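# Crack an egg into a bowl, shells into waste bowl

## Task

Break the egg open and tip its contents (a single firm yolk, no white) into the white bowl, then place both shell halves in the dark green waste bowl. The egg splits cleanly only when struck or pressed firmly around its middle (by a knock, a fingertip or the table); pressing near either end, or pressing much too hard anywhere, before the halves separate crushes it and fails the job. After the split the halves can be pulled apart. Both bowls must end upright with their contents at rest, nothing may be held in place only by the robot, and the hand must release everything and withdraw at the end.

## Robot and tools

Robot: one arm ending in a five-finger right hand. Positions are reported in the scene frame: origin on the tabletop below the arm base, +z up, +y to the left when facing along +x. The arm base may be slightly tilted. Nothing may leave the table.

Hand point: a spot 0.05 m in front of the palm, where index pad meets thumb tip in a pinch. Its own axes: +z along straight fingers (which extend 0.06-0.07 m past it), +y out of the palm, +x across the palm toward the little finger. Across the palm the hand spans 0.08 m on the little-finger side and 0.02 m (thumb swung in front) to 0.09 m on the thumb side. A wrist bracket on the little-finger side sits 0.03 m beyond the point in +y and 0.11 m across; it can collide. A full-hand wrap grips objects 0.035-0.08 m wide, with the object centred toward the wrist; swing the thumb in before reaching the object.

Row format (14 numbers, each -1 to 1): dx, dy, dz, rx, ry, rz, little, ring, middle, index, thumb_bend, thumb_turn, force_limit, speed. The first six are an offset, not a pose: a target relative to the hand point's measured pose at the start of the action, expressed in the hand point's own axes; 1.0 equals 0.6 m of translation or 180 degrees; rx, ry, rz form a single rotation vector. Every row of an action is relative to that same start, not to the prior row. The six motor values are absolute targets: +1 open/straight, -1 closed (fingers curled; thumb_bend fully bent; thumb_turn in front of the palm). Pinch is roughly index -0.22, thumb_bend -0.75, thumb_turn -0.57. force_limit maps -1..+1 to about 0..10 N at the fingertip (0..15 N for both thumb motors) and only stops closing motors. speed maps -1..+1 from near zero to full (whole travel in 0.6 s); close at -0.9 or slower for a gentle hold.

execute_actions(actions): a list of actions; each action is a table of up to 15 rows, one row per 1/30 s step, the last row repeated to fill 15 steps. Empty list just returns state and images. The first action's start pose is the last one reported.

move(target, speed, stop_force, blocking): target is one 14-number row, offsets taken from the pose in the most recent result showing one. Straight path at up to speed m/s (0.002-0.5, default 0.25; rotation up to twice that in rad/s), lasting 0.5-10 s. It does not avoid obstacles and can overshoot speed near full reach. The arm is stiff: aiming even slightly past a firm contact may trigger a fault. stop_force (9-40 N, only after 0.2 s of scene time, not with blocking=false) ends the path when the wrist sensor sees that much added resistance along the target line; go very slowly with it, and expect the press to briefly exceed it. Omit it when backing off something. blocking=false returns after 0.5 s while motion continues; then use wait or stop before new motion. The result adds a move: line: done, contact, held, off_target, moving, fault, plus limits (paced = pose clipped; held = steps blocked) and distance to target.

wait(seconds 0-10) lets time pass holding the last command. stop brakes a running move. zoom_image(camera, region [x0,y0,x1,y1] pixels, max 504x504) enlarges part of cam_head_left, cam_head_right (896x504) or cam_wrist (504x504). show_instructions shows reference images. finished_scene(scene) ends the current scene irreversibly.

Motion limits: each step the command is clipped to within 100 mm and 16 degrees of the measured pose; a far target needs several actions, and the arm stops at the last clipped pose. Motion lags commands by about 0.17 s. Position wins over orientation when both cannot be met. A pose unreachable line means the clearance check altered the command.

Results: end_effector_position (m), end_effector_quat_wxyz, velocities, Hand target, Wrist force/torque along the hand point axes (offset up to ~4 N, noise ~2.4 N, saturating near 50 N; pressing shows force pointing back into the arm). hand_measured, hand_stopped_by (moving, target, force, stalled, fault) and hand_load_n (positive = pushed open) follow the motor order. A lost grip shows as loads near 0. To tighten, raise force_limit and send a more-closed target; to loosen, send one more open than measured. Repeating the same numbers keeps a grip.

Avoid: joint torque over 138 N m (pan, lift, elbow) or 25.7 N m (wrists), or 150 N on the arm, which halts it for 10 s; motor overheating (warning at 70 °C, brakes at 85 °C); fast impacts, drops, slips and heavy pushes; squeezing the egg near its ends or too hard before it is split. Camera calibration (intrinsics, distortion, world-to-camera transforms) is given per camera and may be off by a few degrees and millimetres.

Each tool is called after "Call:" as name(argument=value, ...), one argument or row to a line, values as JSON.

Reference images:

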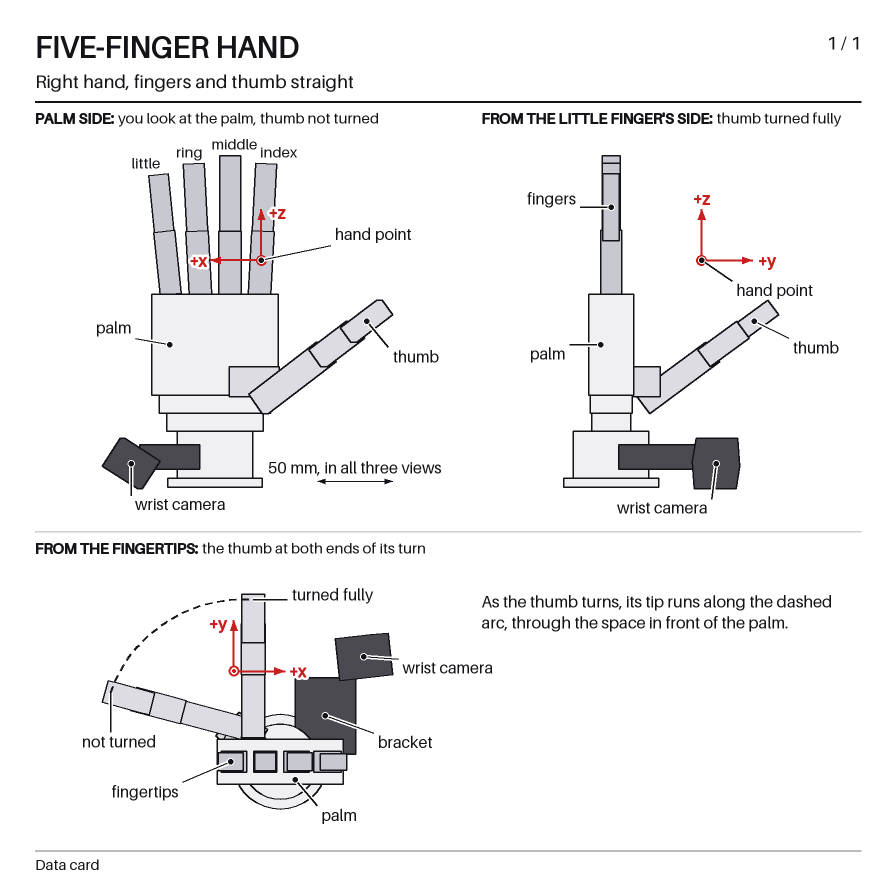

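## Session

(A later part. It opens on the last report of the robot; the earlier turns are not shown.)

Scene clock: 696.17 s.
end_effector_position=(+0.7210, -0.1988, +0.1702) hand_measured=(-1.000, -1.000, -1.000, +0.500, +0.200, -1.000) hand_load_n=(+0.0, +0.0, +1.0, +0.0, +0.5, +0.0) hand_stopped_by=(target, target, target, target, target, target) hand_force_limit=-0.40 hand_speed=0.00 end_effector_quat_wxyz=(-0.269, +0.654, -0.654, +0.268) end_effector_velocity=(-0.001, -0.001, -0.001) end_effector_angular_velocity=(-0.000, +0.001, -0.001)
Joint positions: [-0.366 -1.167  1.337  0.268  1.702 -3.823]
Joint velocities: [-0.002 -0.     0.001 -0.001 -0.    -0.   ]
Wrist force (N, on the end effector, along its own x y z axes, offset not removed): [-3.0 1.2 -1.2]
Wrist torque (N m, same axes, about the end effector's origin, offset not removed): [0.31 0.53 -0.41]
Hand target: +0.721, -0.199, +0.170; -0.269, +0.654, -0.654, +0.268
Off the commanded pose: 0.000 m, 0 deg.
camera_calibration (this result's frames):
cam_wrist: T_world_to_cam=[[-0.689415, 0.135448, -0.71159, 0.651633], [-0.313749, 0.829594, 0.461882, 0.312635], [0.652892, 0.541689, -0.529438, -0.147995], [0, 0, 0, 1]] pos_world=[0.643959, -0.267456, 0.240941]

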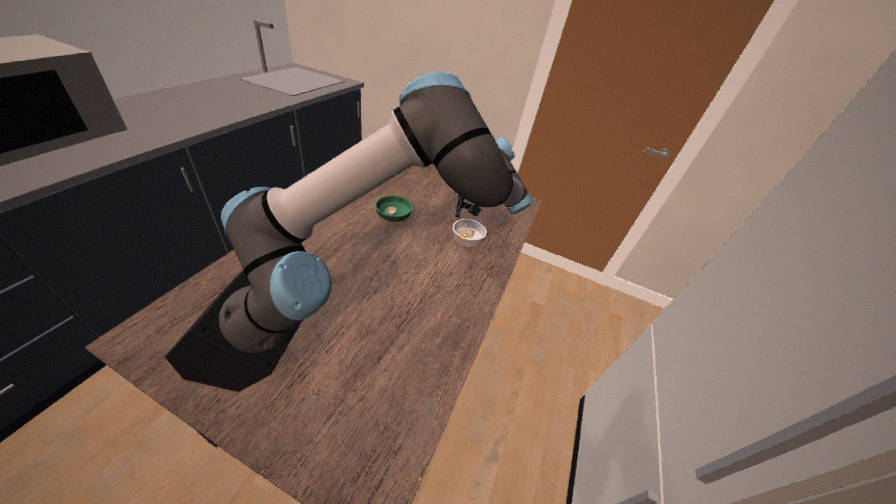

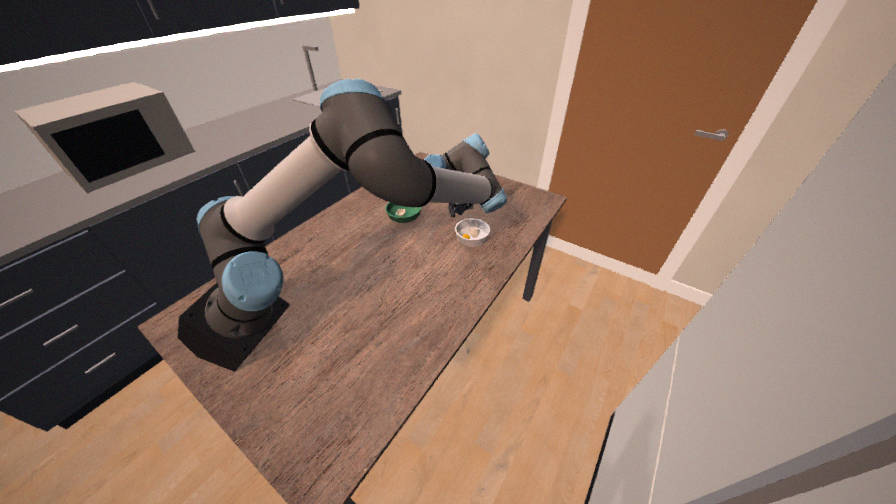

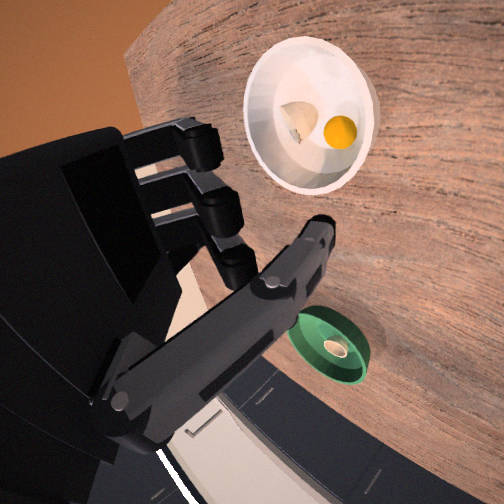

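Call:
move(
  target=[0.085,-0.006,0.17,-0.139,0,0,-1,-1,-1,0.2,-0.3,-1,-0.4,0],
  speed=0.15,
)

Scene clock: 735.77 s.
end_effector_position=(+0.7941, -0.2492, +0.1000) hand_measured=(-1.000, -1.000, -1.000, +0.200, +0.038, -1.000) hand_load_n=(+0.0, +0.0, +0.5, +0.0, +6.0, +2.0) hand_stopped_by=(target, target, target, target, force, target) hand_force_limit=-0.40 hand_speed=0.00 end_effector_quat_wxyz=(-0.139, +0.689, -0.694, +0.155) end_effector_velocity=(+0.002, -0.002, +0.000) end_effector_angular_velocity=(-0.002, -0.008, -0.002)
Joint positions: [-0.363 -0.444  0.041  1.123  1.944 -3.752]
Joint velocities: [-0.001  0.017 -0.039  0.014 -0.003 -0.003]
Wrist force (N, on the end effector, along its own x y z axes, offset not removed): [-1.2 -1.3 -0.4]
Wrist torque (N m, same axes, about the end effector's origin, offset not removed): [-0.35 0.32 -0.08]
Hand target: +0.794, -0.249, +0.100; -0.139, +0.689, -0.694, +0.155
Off the commanded pose: 0.001 m, 5 deg.
elbow stopped short: the move would have taken joint 3 (elbow) straighter than the controller allows; a more bent joint 3 avoids this.
move: off_target
camera_calibration (this result's frames):
cam_wrist: T_world_to_cam=[[-0.894826, 0.136607, -0.425, 0.793668], [-0.120233, 0.8431, 0.524143, 0.25331], [0.429919, 0.520116, -0.738003, -0.0130728], [0, 0, 0, 1]] pos_world=[0.746271, -0.315187, 0.194891]

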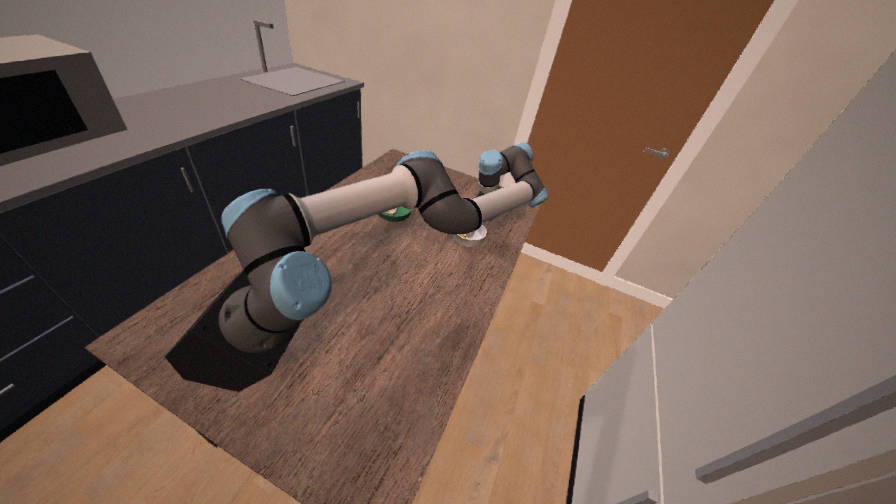

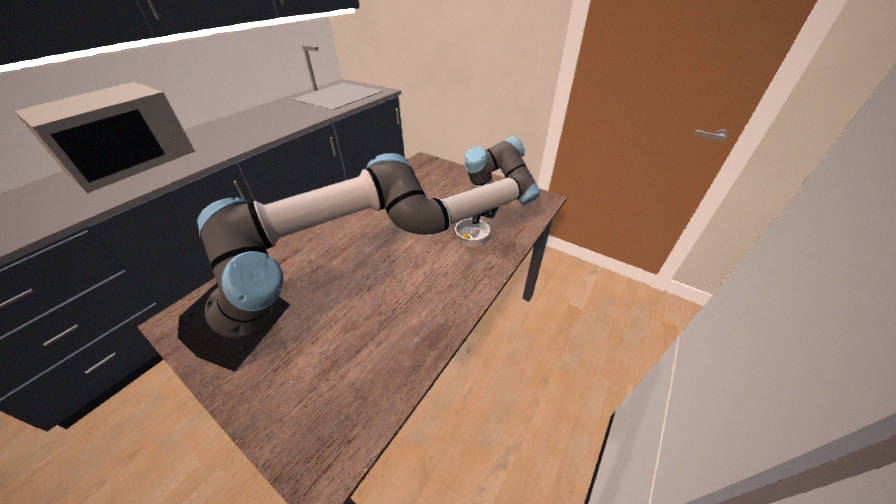

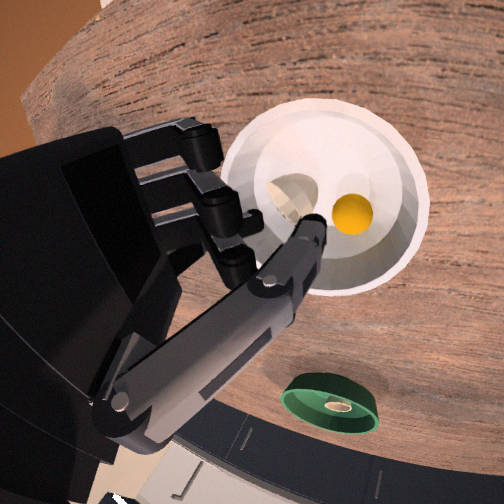

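Call:
move(
  target=[0,0.125,-0.045,0,0,0.5,-1,-1,-1,0.2,-0.3,-1,-0.4,0],
  speed=0.2,
)

Call:
move(
  target=[0,0,0,0,0,0.5,-1,-1,-1,0.3,0.1,-1,-0.4,0],
  speed=0.2,
)

Scene clock: 776.53 s.
end_effector_position=(+0.7144, -0.2482, +0.0942) hand_measured=(-1.000, -1.000, -1.000, +0.200, +0.038, -1.000) hand_load_n=(+0.0, +0.0, +0.5, +0.0, +6.0, +2.0) hand_stopped_by=(target, target, target, target, force, target) hand_force_limit=-0.40 hand_speed=0.00 end_effector_quat_wxyz=(+0.208, +0.003, +0.978, -0.011) end_effector_velocity=(-0.001, -0.000, -0.000) end_effector_angular_velocity=(+0.003, -0.001, -0.013)
Joint positions: [-0.549 -1.051  1.243  0.492  1.801 -2.308]
Joint velocities: [-0.001 -0.003  0.007 -0.006  0.001  0.012]
Wrist force (N, on the end effector, along its own x y z axes, offset not removed): [-1.8 -1.2 1.5]
Wrist torque (N m, same axes, about the end effector's origin, offset not removed): [-0.19 0.06 -0.21]
Hand target: +0.714, -0.248, +0.094; +0.208, +0.004, +0.978, -0.011
Off the commanded pose: 0.000 m, 0 deg.
move: done
camera_calibration (this result's frames):
cam_wrist: T_world_to_cam=[[0.14237, 0.989711, 0.0142497, 0.149164], [0.535552, -0.0891303, 0.839786, -0.483693], [0.832415, -0.111929, -0.542731, -0.446427], [0, 0, 0, 1]] pos_world=[0.609419, -0.240709, 0.161783]

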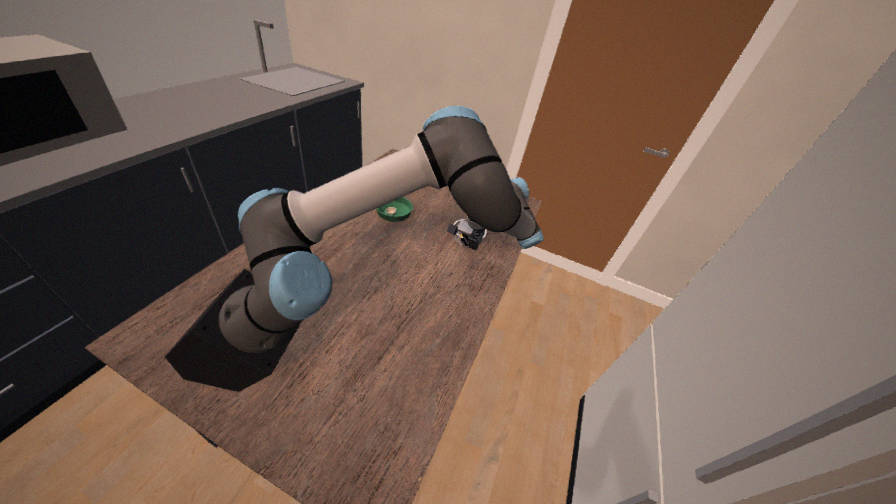

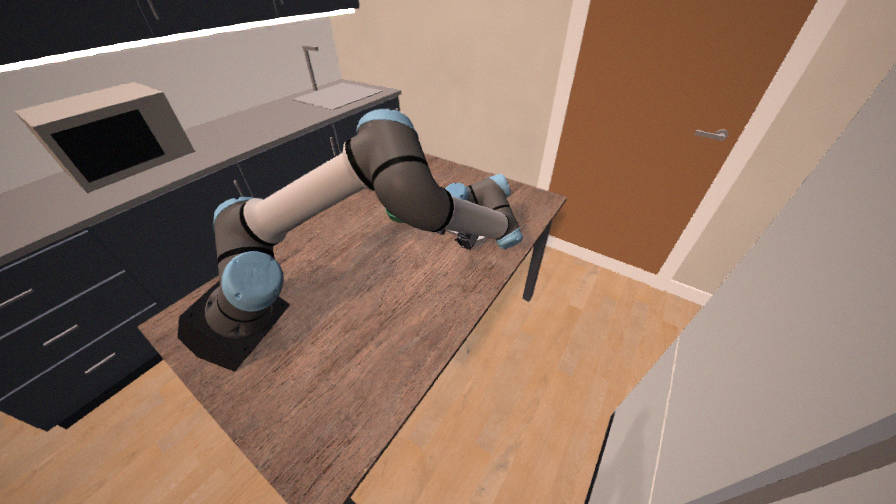

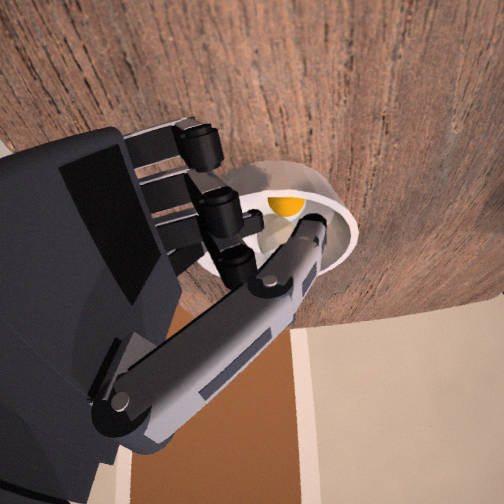

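Scene clock: 781.00 s.
end_effector_position=(+0.7143, -0.2482, +0.0943) hand_measured=(-1.000, -1.000, -1.000, +0.300, +0.104, -1.000) hand_load_n=(+0.0, +0.0, +0.5, -1.5, +3.0, +1.0) hand_stopped_by=(target, target, target, target, target, target) hand_force_limit=-0.40 hand_speed=0.00 end_effector_quat_wxyz=(+0.155, +0.693, +0.690, +0.139) end_effector_velocity=(+0.001, -0.000, +0.001) end_effector_angular_velocity=(+0.004, +0.000, -0.012)
Joint positions: [-0.456 -1.067  1.459  0.307  1.873 -0.678]
Joint velocities: [ 0.003  0.002 -0.003  0.001  0.004  0.015]
Wrist force (N, on the end effector, along its own x y z axes, offset not removed): [1.8 -2.6 1.9]
Wrist torque (N m, same axes, about the end effector's origin, offset not removed): [-0.67 -0.40 0.02]
Hand target: +0.714, -0.248, +0.094; +0.155, +0.694, +0.690, +0.139
Off the commanded pose: 0.000 m, 0 deg.
move: done
camera_calibration (this result's frames):
cam_wrist: T_world_to_cam=[[0.91279, -0.134714, 0.385574, -0.715322], [-0.322288, -0.817473, 0.477356, -0.017573], [0.25089, -0.559991, -0.789597, -0.118848], [0, 0, 0, 1]] pos_world=[0.677093, -0.177283, 0.190356]

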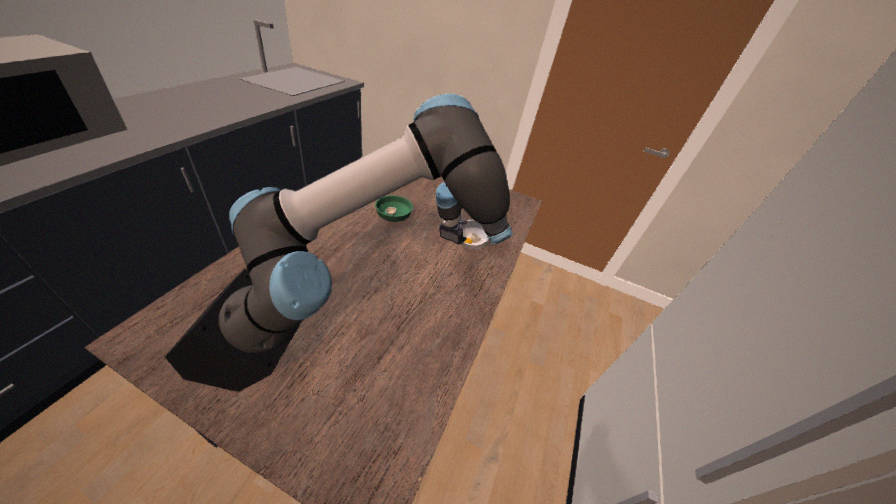

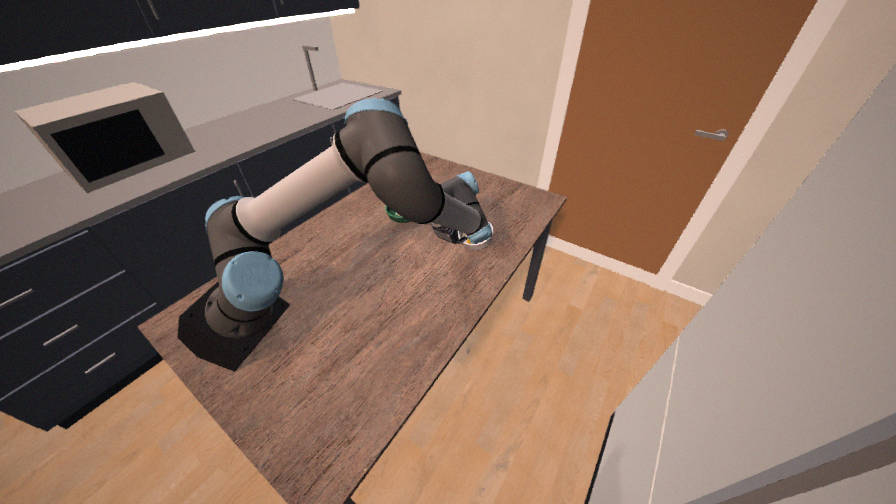

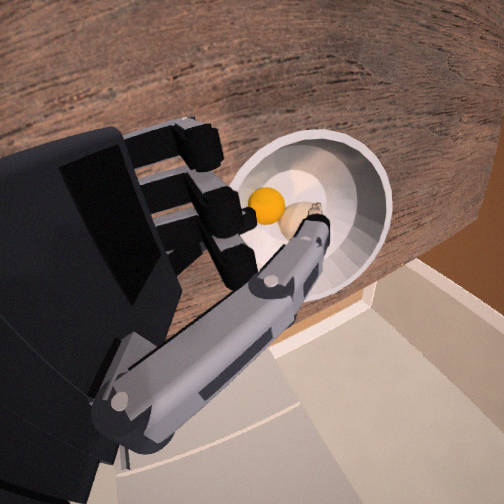

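Call:
move(
  target=[0,0.1,-0.01,0,0,0,-1,-1,-1,0.3,0.1,-1,-0.4,0],
  speed=0.1,
)

Call:
zoom_image(
  camera="cam_wrist",
  region=[150, 80, 400, 330],
)

Scene clock: 794.33 s.
end_effector_position=(+0.7665, -0.2481, +0.1240) hand_measured=(-1.000, -1.000, -1.000, +0.300, +0.104, -1.000) hand_load_n=(+0.0, +0.0, +0.5, +0.0, +3.0, +1.0) hand_stopped_by=(target, target, target, target, target, target) hand_force_limit=-0.40 hand_speed=0.00 end_effector_quat_wxyz=(+0.155, +0.693, +0.690, +0.139) end_effector_velocity=(+0.002, -0.001, +0.001) end_effector_angular_velocity=(-0.001, +0.002, -0.002)
Joint positions: [-0.387 -0.986  1.247  0.453  1.926 -0.631]
Joint velocities: [ 0.002  0.005 -0.013  0.009  0.003  0.003]
Wrist force (N, on the end effector, along its own x y z axes, offset not removed): [-1.7 -2.3 1.2]
Wrist torque (N m, same axes, about the end effector's origin, offset not removed): [-0.39 0.08 -0.04]
Hand target: +0.767, -0.248, +0.124; +0.155, +0.693, +0.690, +0.139
Off the commanded pose: 0.000 m, 0 deg.
move: done
camera_calibration (this result's frames):
cam_wrist: T_world_to_cam=[[0.912697, -0.134589, 0.385836, -0.774265], [-0.322368, -0.817394, 0.477436, -0.0147547], [0.251123, -0.560136, -0.789421, -0.108611], [0, 0, 0, 1]] pos_world=[0.729188, -0.177105, 0.220044]

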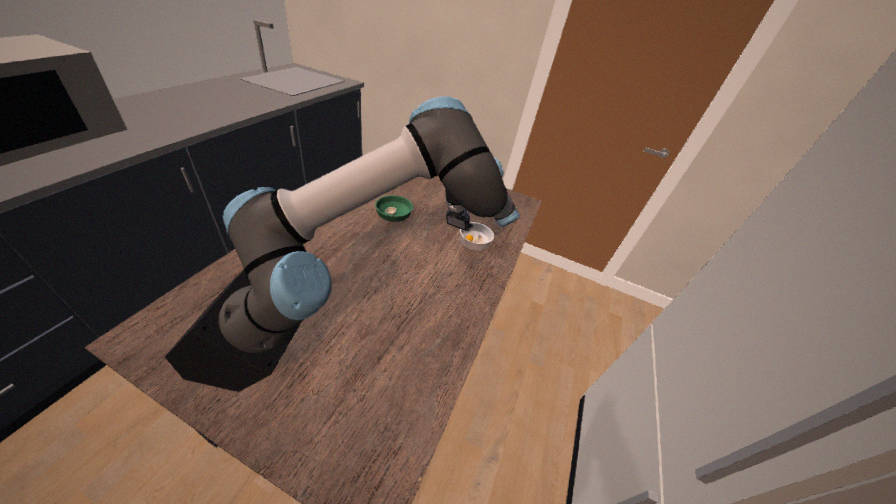

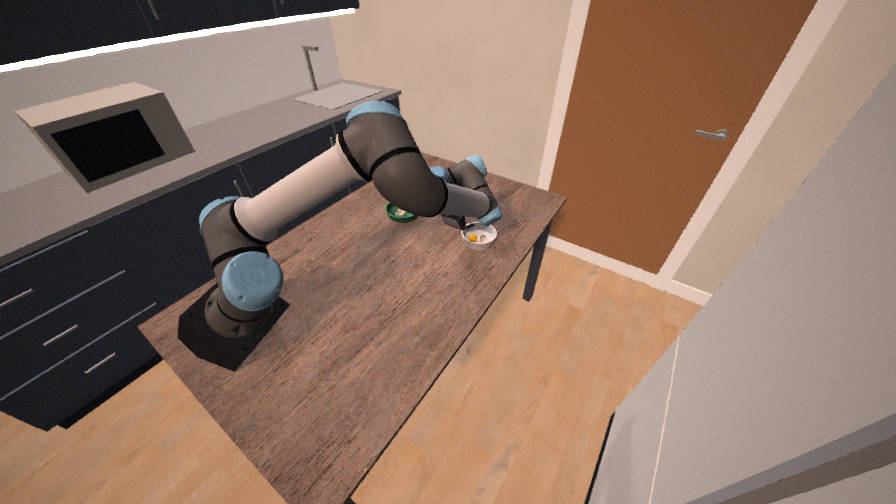

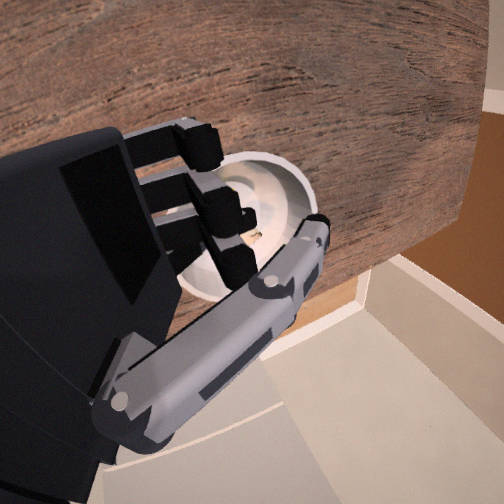

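Region (150, 80, 400, 330) of cam_wrist's 504x504 image, scaled by 2.016, with more detail than that image has.

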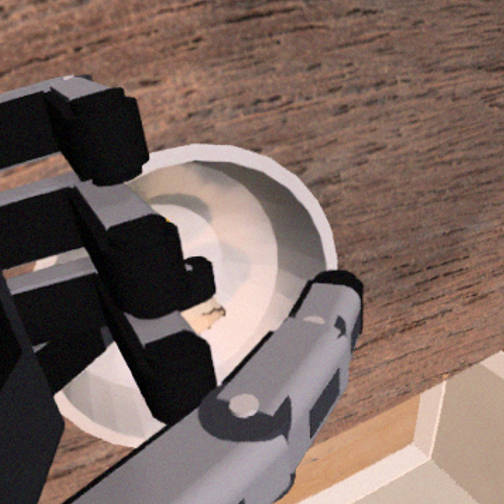

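Call:
move(
  target=[0,-0.056,-0.08,0,0,0,-1,-1,-1,0.3,0.1,-1,-0.4,0],
  speed=0.1,
)

Call:
zoom_image(
  camera="cam_wrist",
  region=[200, 100, 400, 300],
)

Scene clock: 817.33 s.
end_effector_position=(+0.7164, -0.2470, +0.1541) hand_measured=(-1.000, -1.000, -1.000, +0.300, +0.104, -1.000) hand_load_n=(+0.0, +0.0, +0.5, +0.0, +3.0, +1.0) hand_stopped_by=(target, target, target, target, target, target) hand_force_limit=-0.40 hand_speed=0.00 end_effector_quat_wxyz=(+0.155, +0.693, +0.690, +0.139) end_effector_velocity=(-0.001, -0.000, +0.001) end_effector_angular_velocity=(-0.000, -0.002, -0.000)
Joint positions: [-0.391 -1.129  1.432  0.41   1.923 -0.633]
Joint velocities: [-0.001 -0.006  0.006 -0.002 -0.001 -0.001]
Wrist force (N, on the end effector, along its own x y z axes, offset not removed): [-1.0 0.5 2.0]
Wrist torque (N m, same axes, about the end effector's origin, offset not removed): [0.00 0.08 -0.17]
Hand target: +0.716, -0.247, +0.154; +0.155, +0.693, +0.690, +0.139
Off the commanded pose: 0.000 m, 0 deg.
move: done
camera_calibration (this result's frames):
cam_wrist: T_world_to_cam=[[0.912732, -0.134604, 0.385749, -0.740073], [-0.322327, -0.817408, 0.477441, -0.0443489], [0.251049, -0.560113, -0.789461, -0.0716595], [0, 0, 0, 1]] pos_world=[0.679183, -0.176005, 0.250084]

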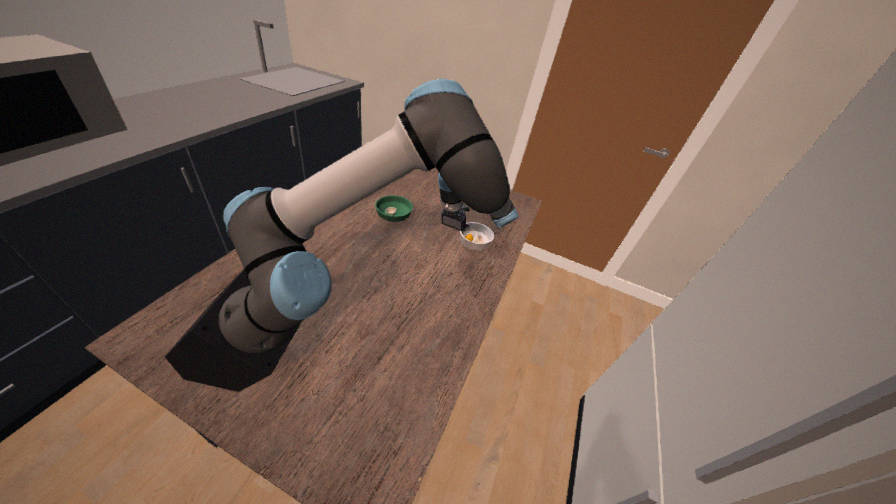

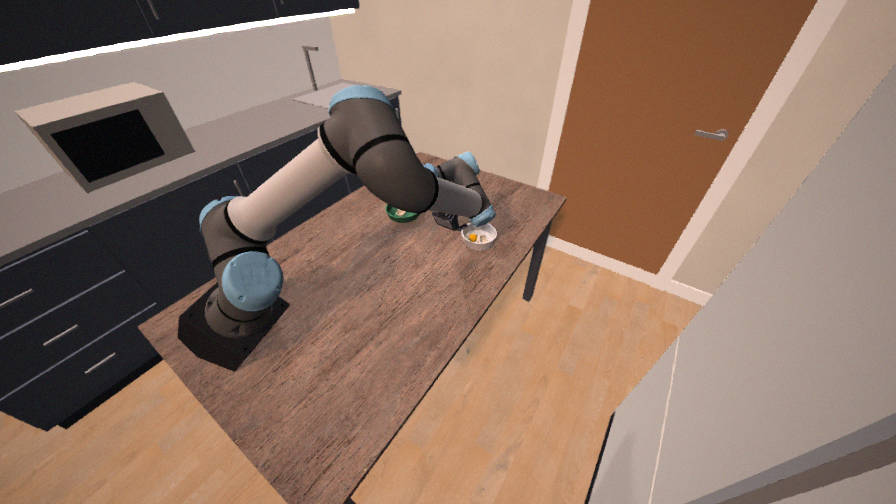

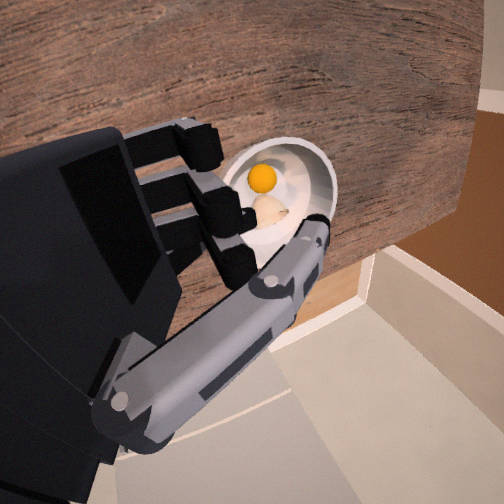

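Region (200, 100, 400, 300) of cam_wrist's 504x504 image, scaled by 2.520, with more detail than that image has.

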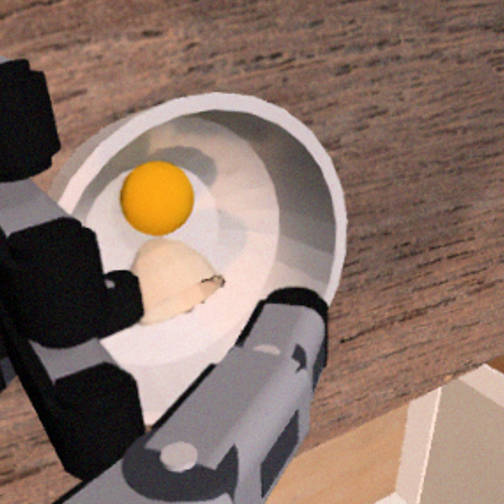

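Call:
move(
  target=[-0.088,0.054,0.155,0,0,0,-1,-1,-1,0.3,0.1,-1,-0.4,0],
  speed=0.08,
)

Scene clock: 839.47 s.
end_effector_position=(+0.7832, -0.3017, +0.0836) hand_measured=(-1.000, -1.000, -1.000, +0.300, +0.104, -1.000) hand_load_n=(+0.0, +0.0, +0.5, +0.0, +3.0, +1.0) hand_stopped_by=(target, target, target, target, target, target) hand_force_limit=-0.40 hand_speed=0.00 end_effector_quat_wxyz=(+0.155, +0.693, +0.690, +0.139) end_effector_velocity=(+0.002, -0.002, -0.001) end_effector_angular_velocity=(-0.001, +0.000, -0.001)
Joint positions: [-0.483 -0.919  1.12   0.493  1.852 -0.696]
Joint velocities: [-0.001  0.005 -0.01   0.004 -0.    -0.   ]
Wrist force (N, on the end effector, along its own x y z axes, offset not removed): [-0.9 -2.7 2.1]
Wrist torque (N m, same axes, about the end effector's origin, offset not removed): [-0.44 -0.05 -0.21]
Hand target: +0.783, -0.302, +0.083; +0.155, +0.693, +0.690, +0.139
Off the commanded pose: 0.000 m, 0 deg.
move: done
camera_calibration (this result's frames):
cam_wrist: T_world_to_cam=[[0.912686, -0.134711, 0.385821, -0.781203], [-0.322427, -0.817446, 0.477308, -0.0338668], [0.251089, -0.560031, -0.789506, -0.174768], [0, 0, 0, 1]] pos_world=[0.745956, -0.230796, 0.17959]

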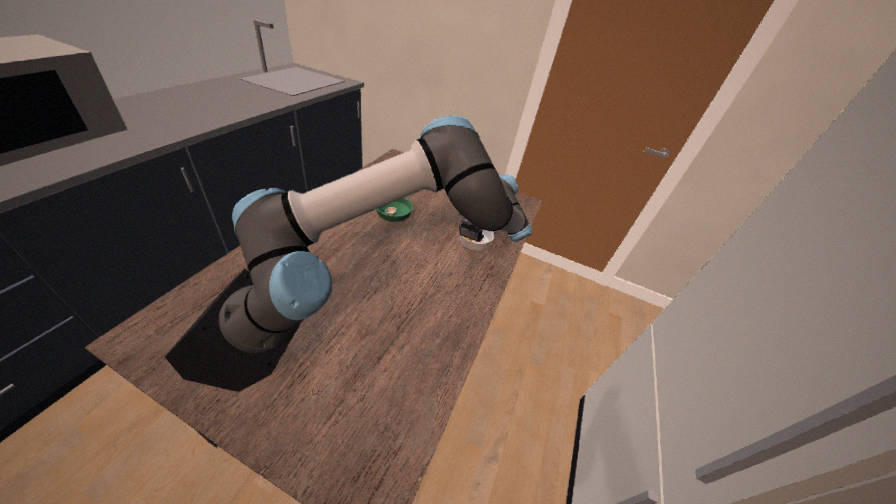

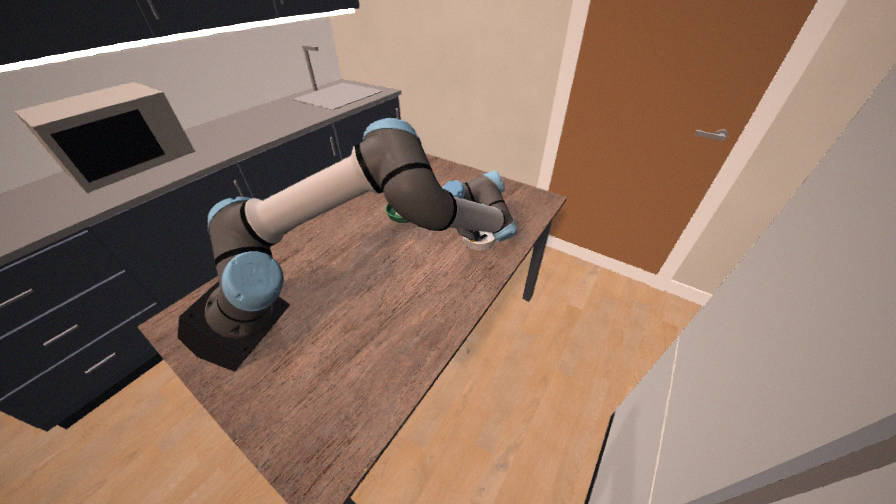

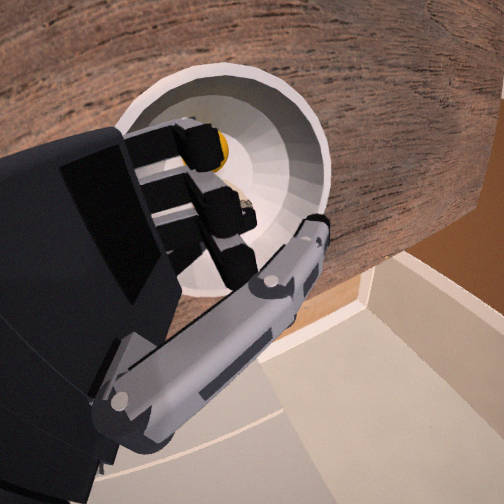

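Call:
move(
  target=[0,-0.1,-0.1,0,0,-0.5,-1,-1,-1,0.4,-0.3,-1,-0.4,0],
  speed=0.2,
)

Call:
move(
  target=[0,0,0,0,0,-0.5,-1,-1,-1,0.4,-0.3,-1,-0.4,0],
  speed=0.2,
)

Scene clock: 876.33 s.
end_effector_position=(+0.7041, -0.3004, +0.1138) hand_measured=(-1.000, -1.000, -1.000, +0.400, +0.044, -1.000) hand_load_n=(+0.0, +0.0, +0.5, +0.0, +5.5, +1.5) hand_stopped_by=(target, target, target, target, force, target) hand_force_limit=-0.40 hand_speed=0.00 end_effector_quat_wxyz=(+0.208, +0.003, +0.978, -0.011) end_effector_velocity=(-0.000, +0.001, +0.000) end_effector_angular_velocity=(-0.005, -0.000, +0.013)
Joint positions: [-0.614 -1.091  1.185  0.58   1.751 -2.35 ]
Joint velocities: [ 0.001 -0.    -0.001  0.001 -0.    -0.013]
Wrist force (N, on the end effector, along its own x y z axes, offset not removed): [-1.8 1.7 -2.2]
Wrist torque (N m, same axes, about the end effector's origin, offset not removed): [0.50 0.10 0.03]
Hand target: +0.704, -0.300, +0.114; +0.208, +0.002, +0.978, -0.012
Off the commanded pose: 0.000 m, 0 deg.
move: done
camera_calibration (this result's frames):
cam_wrist: T_world_to_cam=[[0.14238, 0.989709, 0.0142754, 0.201978], [0.535212, -0.0891117, 0.840004, -0.499071], [0.832632, -0.111959, -0.542392, -0.43322], [0, 0, 0, 1]] pos_world=[0.599064, -0.292875, 0.181363]

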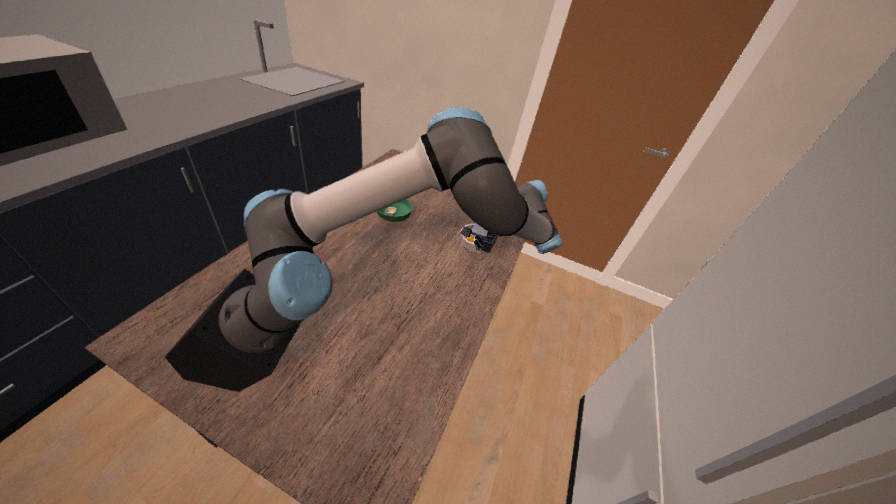

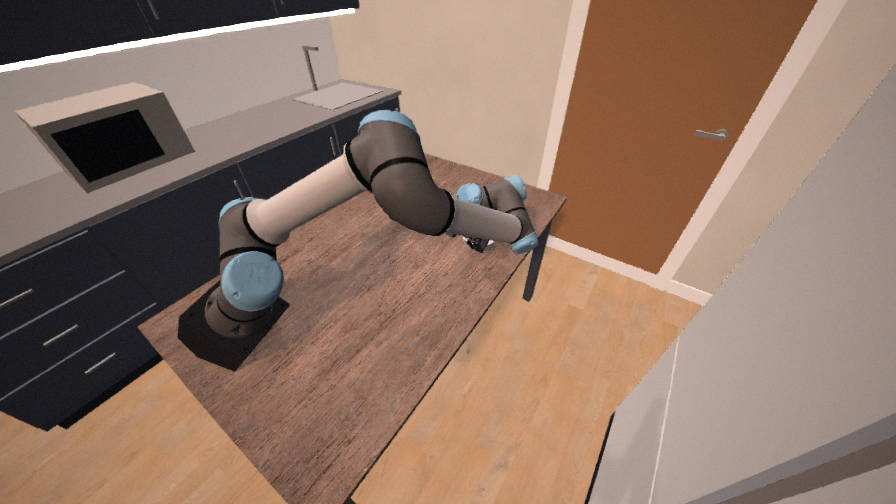

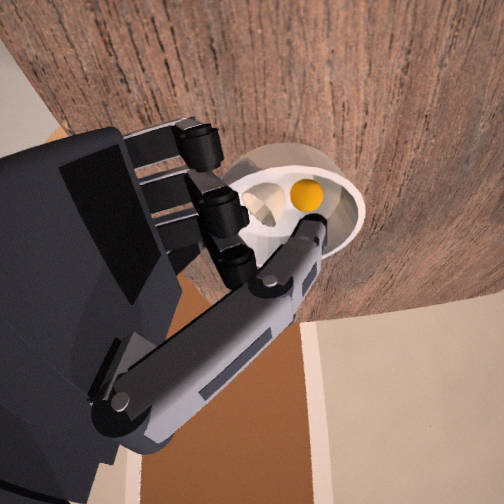

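Scene clock: 880.77 s.
end_effector_position=(+0.7041, -0.3005, +0.1139) hand_measured=(-1.000, -1.000, -1.000, +0.400, +0.044, -1.000) hand_load_n=(+0.0, +0.0, +0.5, +0.0, +5.5, +1.5) hand_stopped_by=(target, target, target, target, force, target) hand_force_limit=-0.40 hand_speed=0.00 end_effector_quat_wxyz=(-0.139, +0.689, -0.694, +0.155) end_effector_velocity=(+0.000, -0.000, +0.000) end_effector_angular_velocity=(-0.009, -0.000, +0.014)
Joint positions: [-0.47  -0.907  0.832  0.771  1.863 -3.825]
Joint velocities: [ 0.002  0.001  0.    -0.002  0.003 -0.015]
Wrist force (N, on the end effector, along its own x y z axes, offset not removed): [2.5 -4.3 -3.5]
Wrist torque (N m, same axes, about the end effector's origin, offset not removed): [-0.30 -0.27 0.02]
Hand target: +0.704, -0.300, +0.114; -0.139, +0.690, -0.694, +0.155
Off the commanded pose: 0.000 m, 0 deg.
move: done
camera_calibration (this result's frames):
cam_wrist: T_world_to_cam=[[-0.894753, 0.137036, -0.425015, 0.726101], [-0.120045, 0.842907, 0.524497, 0.27821], [0.430124, 0.520316, -0.737743, 0.0623964], [0, 0, 0, 1]] pos_world=[0.656241, -0.366473, 0.208717]

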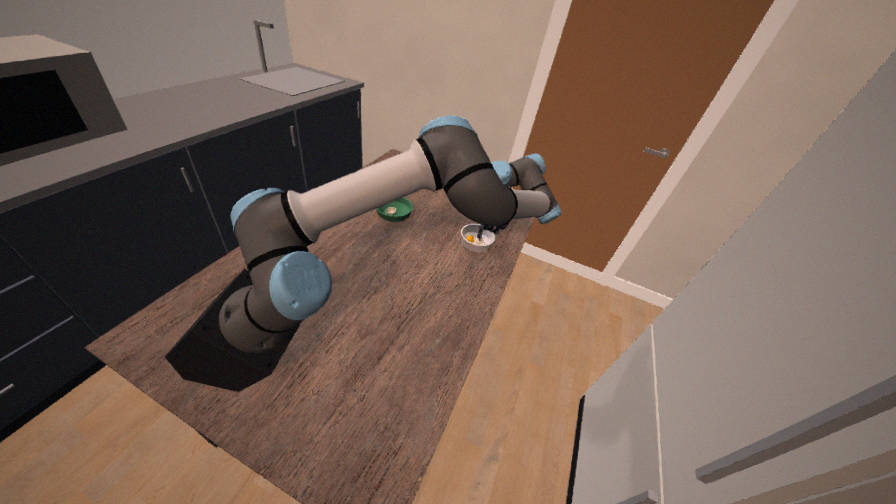

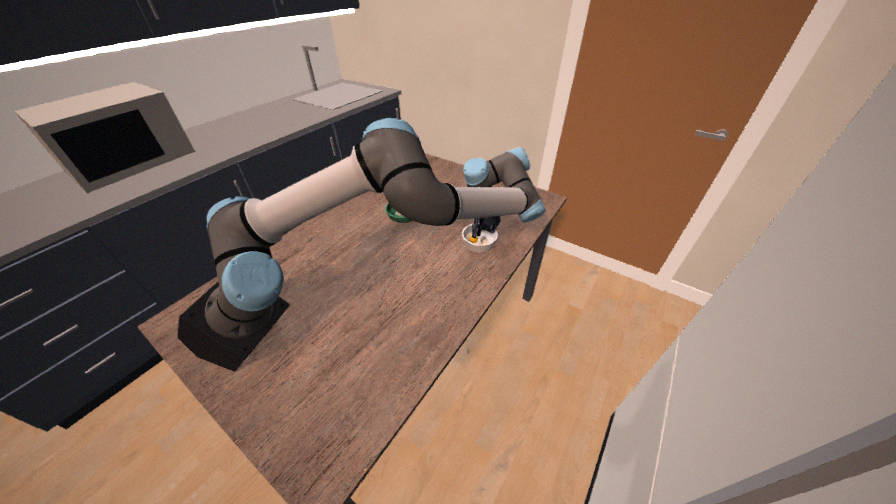

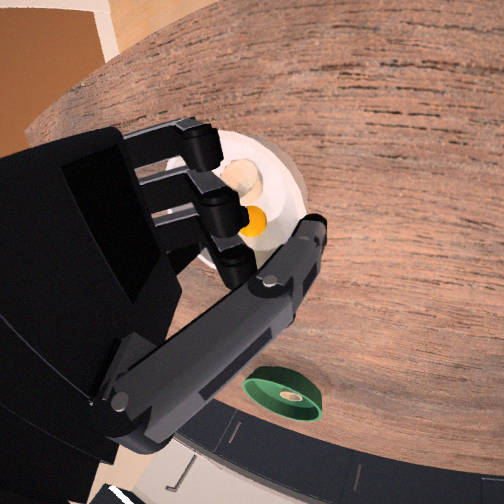

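Call:
move(
  target=[0.013,-0.066,0.1,0,0,0,-1,-1,-1,0.4,-0.3,-1,0.2,0],
  speed=0.08,
)

Scene clock: 901.43 s.
end_effector_position=(+0.7643, -0.3097, +0.0754) hand_measured=(-1.000, -1.000, -1.000, +0.400, +0.044, -1.000) hand_load_n=(+0.0, +0.0, +0.5, +0.0, +5.5, +1.5) hand_stopped_by=(target, target, target, target, force, target) hand_force_limit=0.20 hand_speed=0.00 end_effector_quat_wxyz=(-0.139, +0.689, -0.694, +0.156) end_effector_velocity=(+0.002, -0.001, -0.002) end_effector_angular_velocity=(+0.004, +0.009, +0.001)
Joint positions: [-0.468 -0.624  0.36   0.959  1.863 -3.825]
Joint velocities: [-0.     0.04  -0.077  0.048  0.003  0.003]
Wrist force (N, on the end effector, along its own x y z axes, offset not removed): [-1.5 -0.8 0.8]
Wrist torque (N m, same axes, about the end effector's origin, offset not removed): [-0.05 0.07 -0.08]
Hand target: +0.765, -0.310, +0.075; -0.139, +0.689, -0.694, +0.155
Off the commanded pose: 0.000 m, 0 deg.
move: done
camera_calibration (this result's frames):
cam_wrist: T_world_to_cam=[[-0.894074, 0.136994, -0.426455, 0.764451], [-0.120637, 0.843253, 0.523804, 0.313975], [0.431368, 0.519766, -0.737404, 0.011763], [0, 0, 0, 1]] pos_world=[0.716278, -0.3756, 0.170216]

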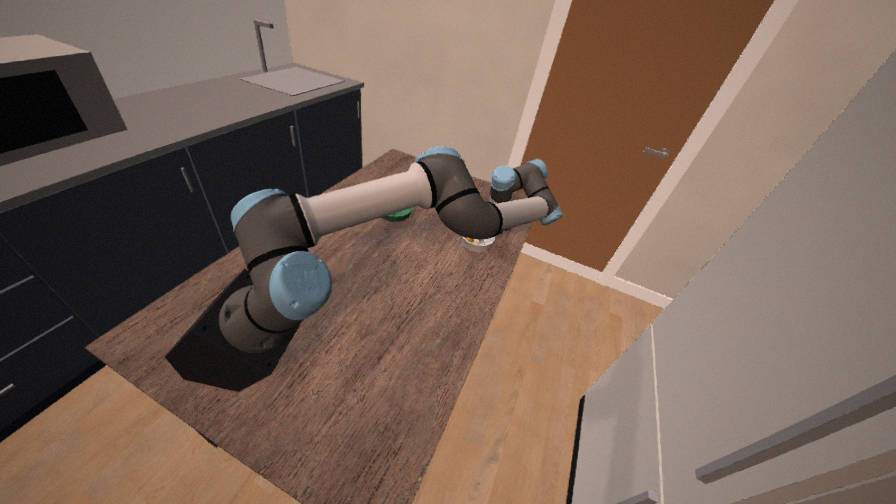

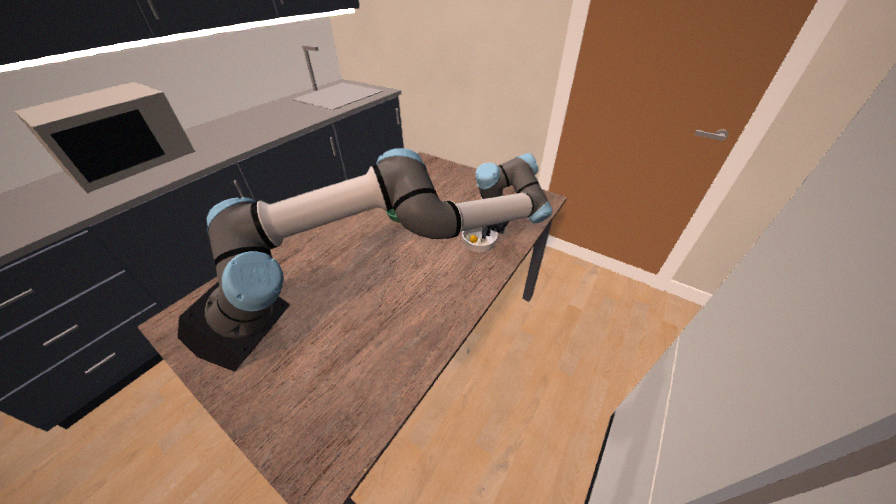

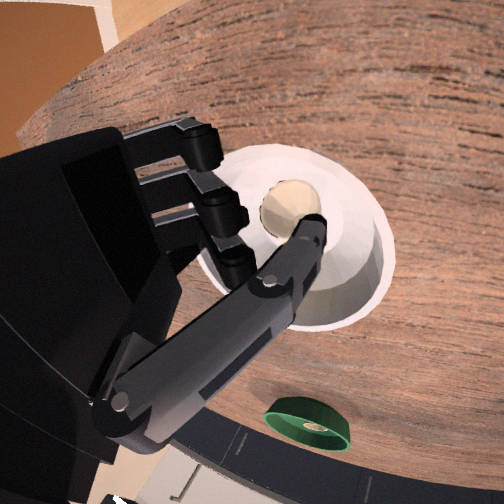

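Call:
zoom_image(
  camera="cam_wrist",
  region=[200, 130, 400, 330],
)

Region (200, 130, 400, 330) of cam_wrist's 504x504 image, scaled by 2.520, with more detail than that image has.

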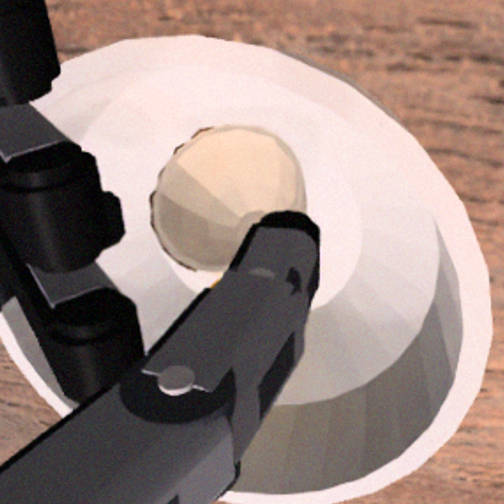

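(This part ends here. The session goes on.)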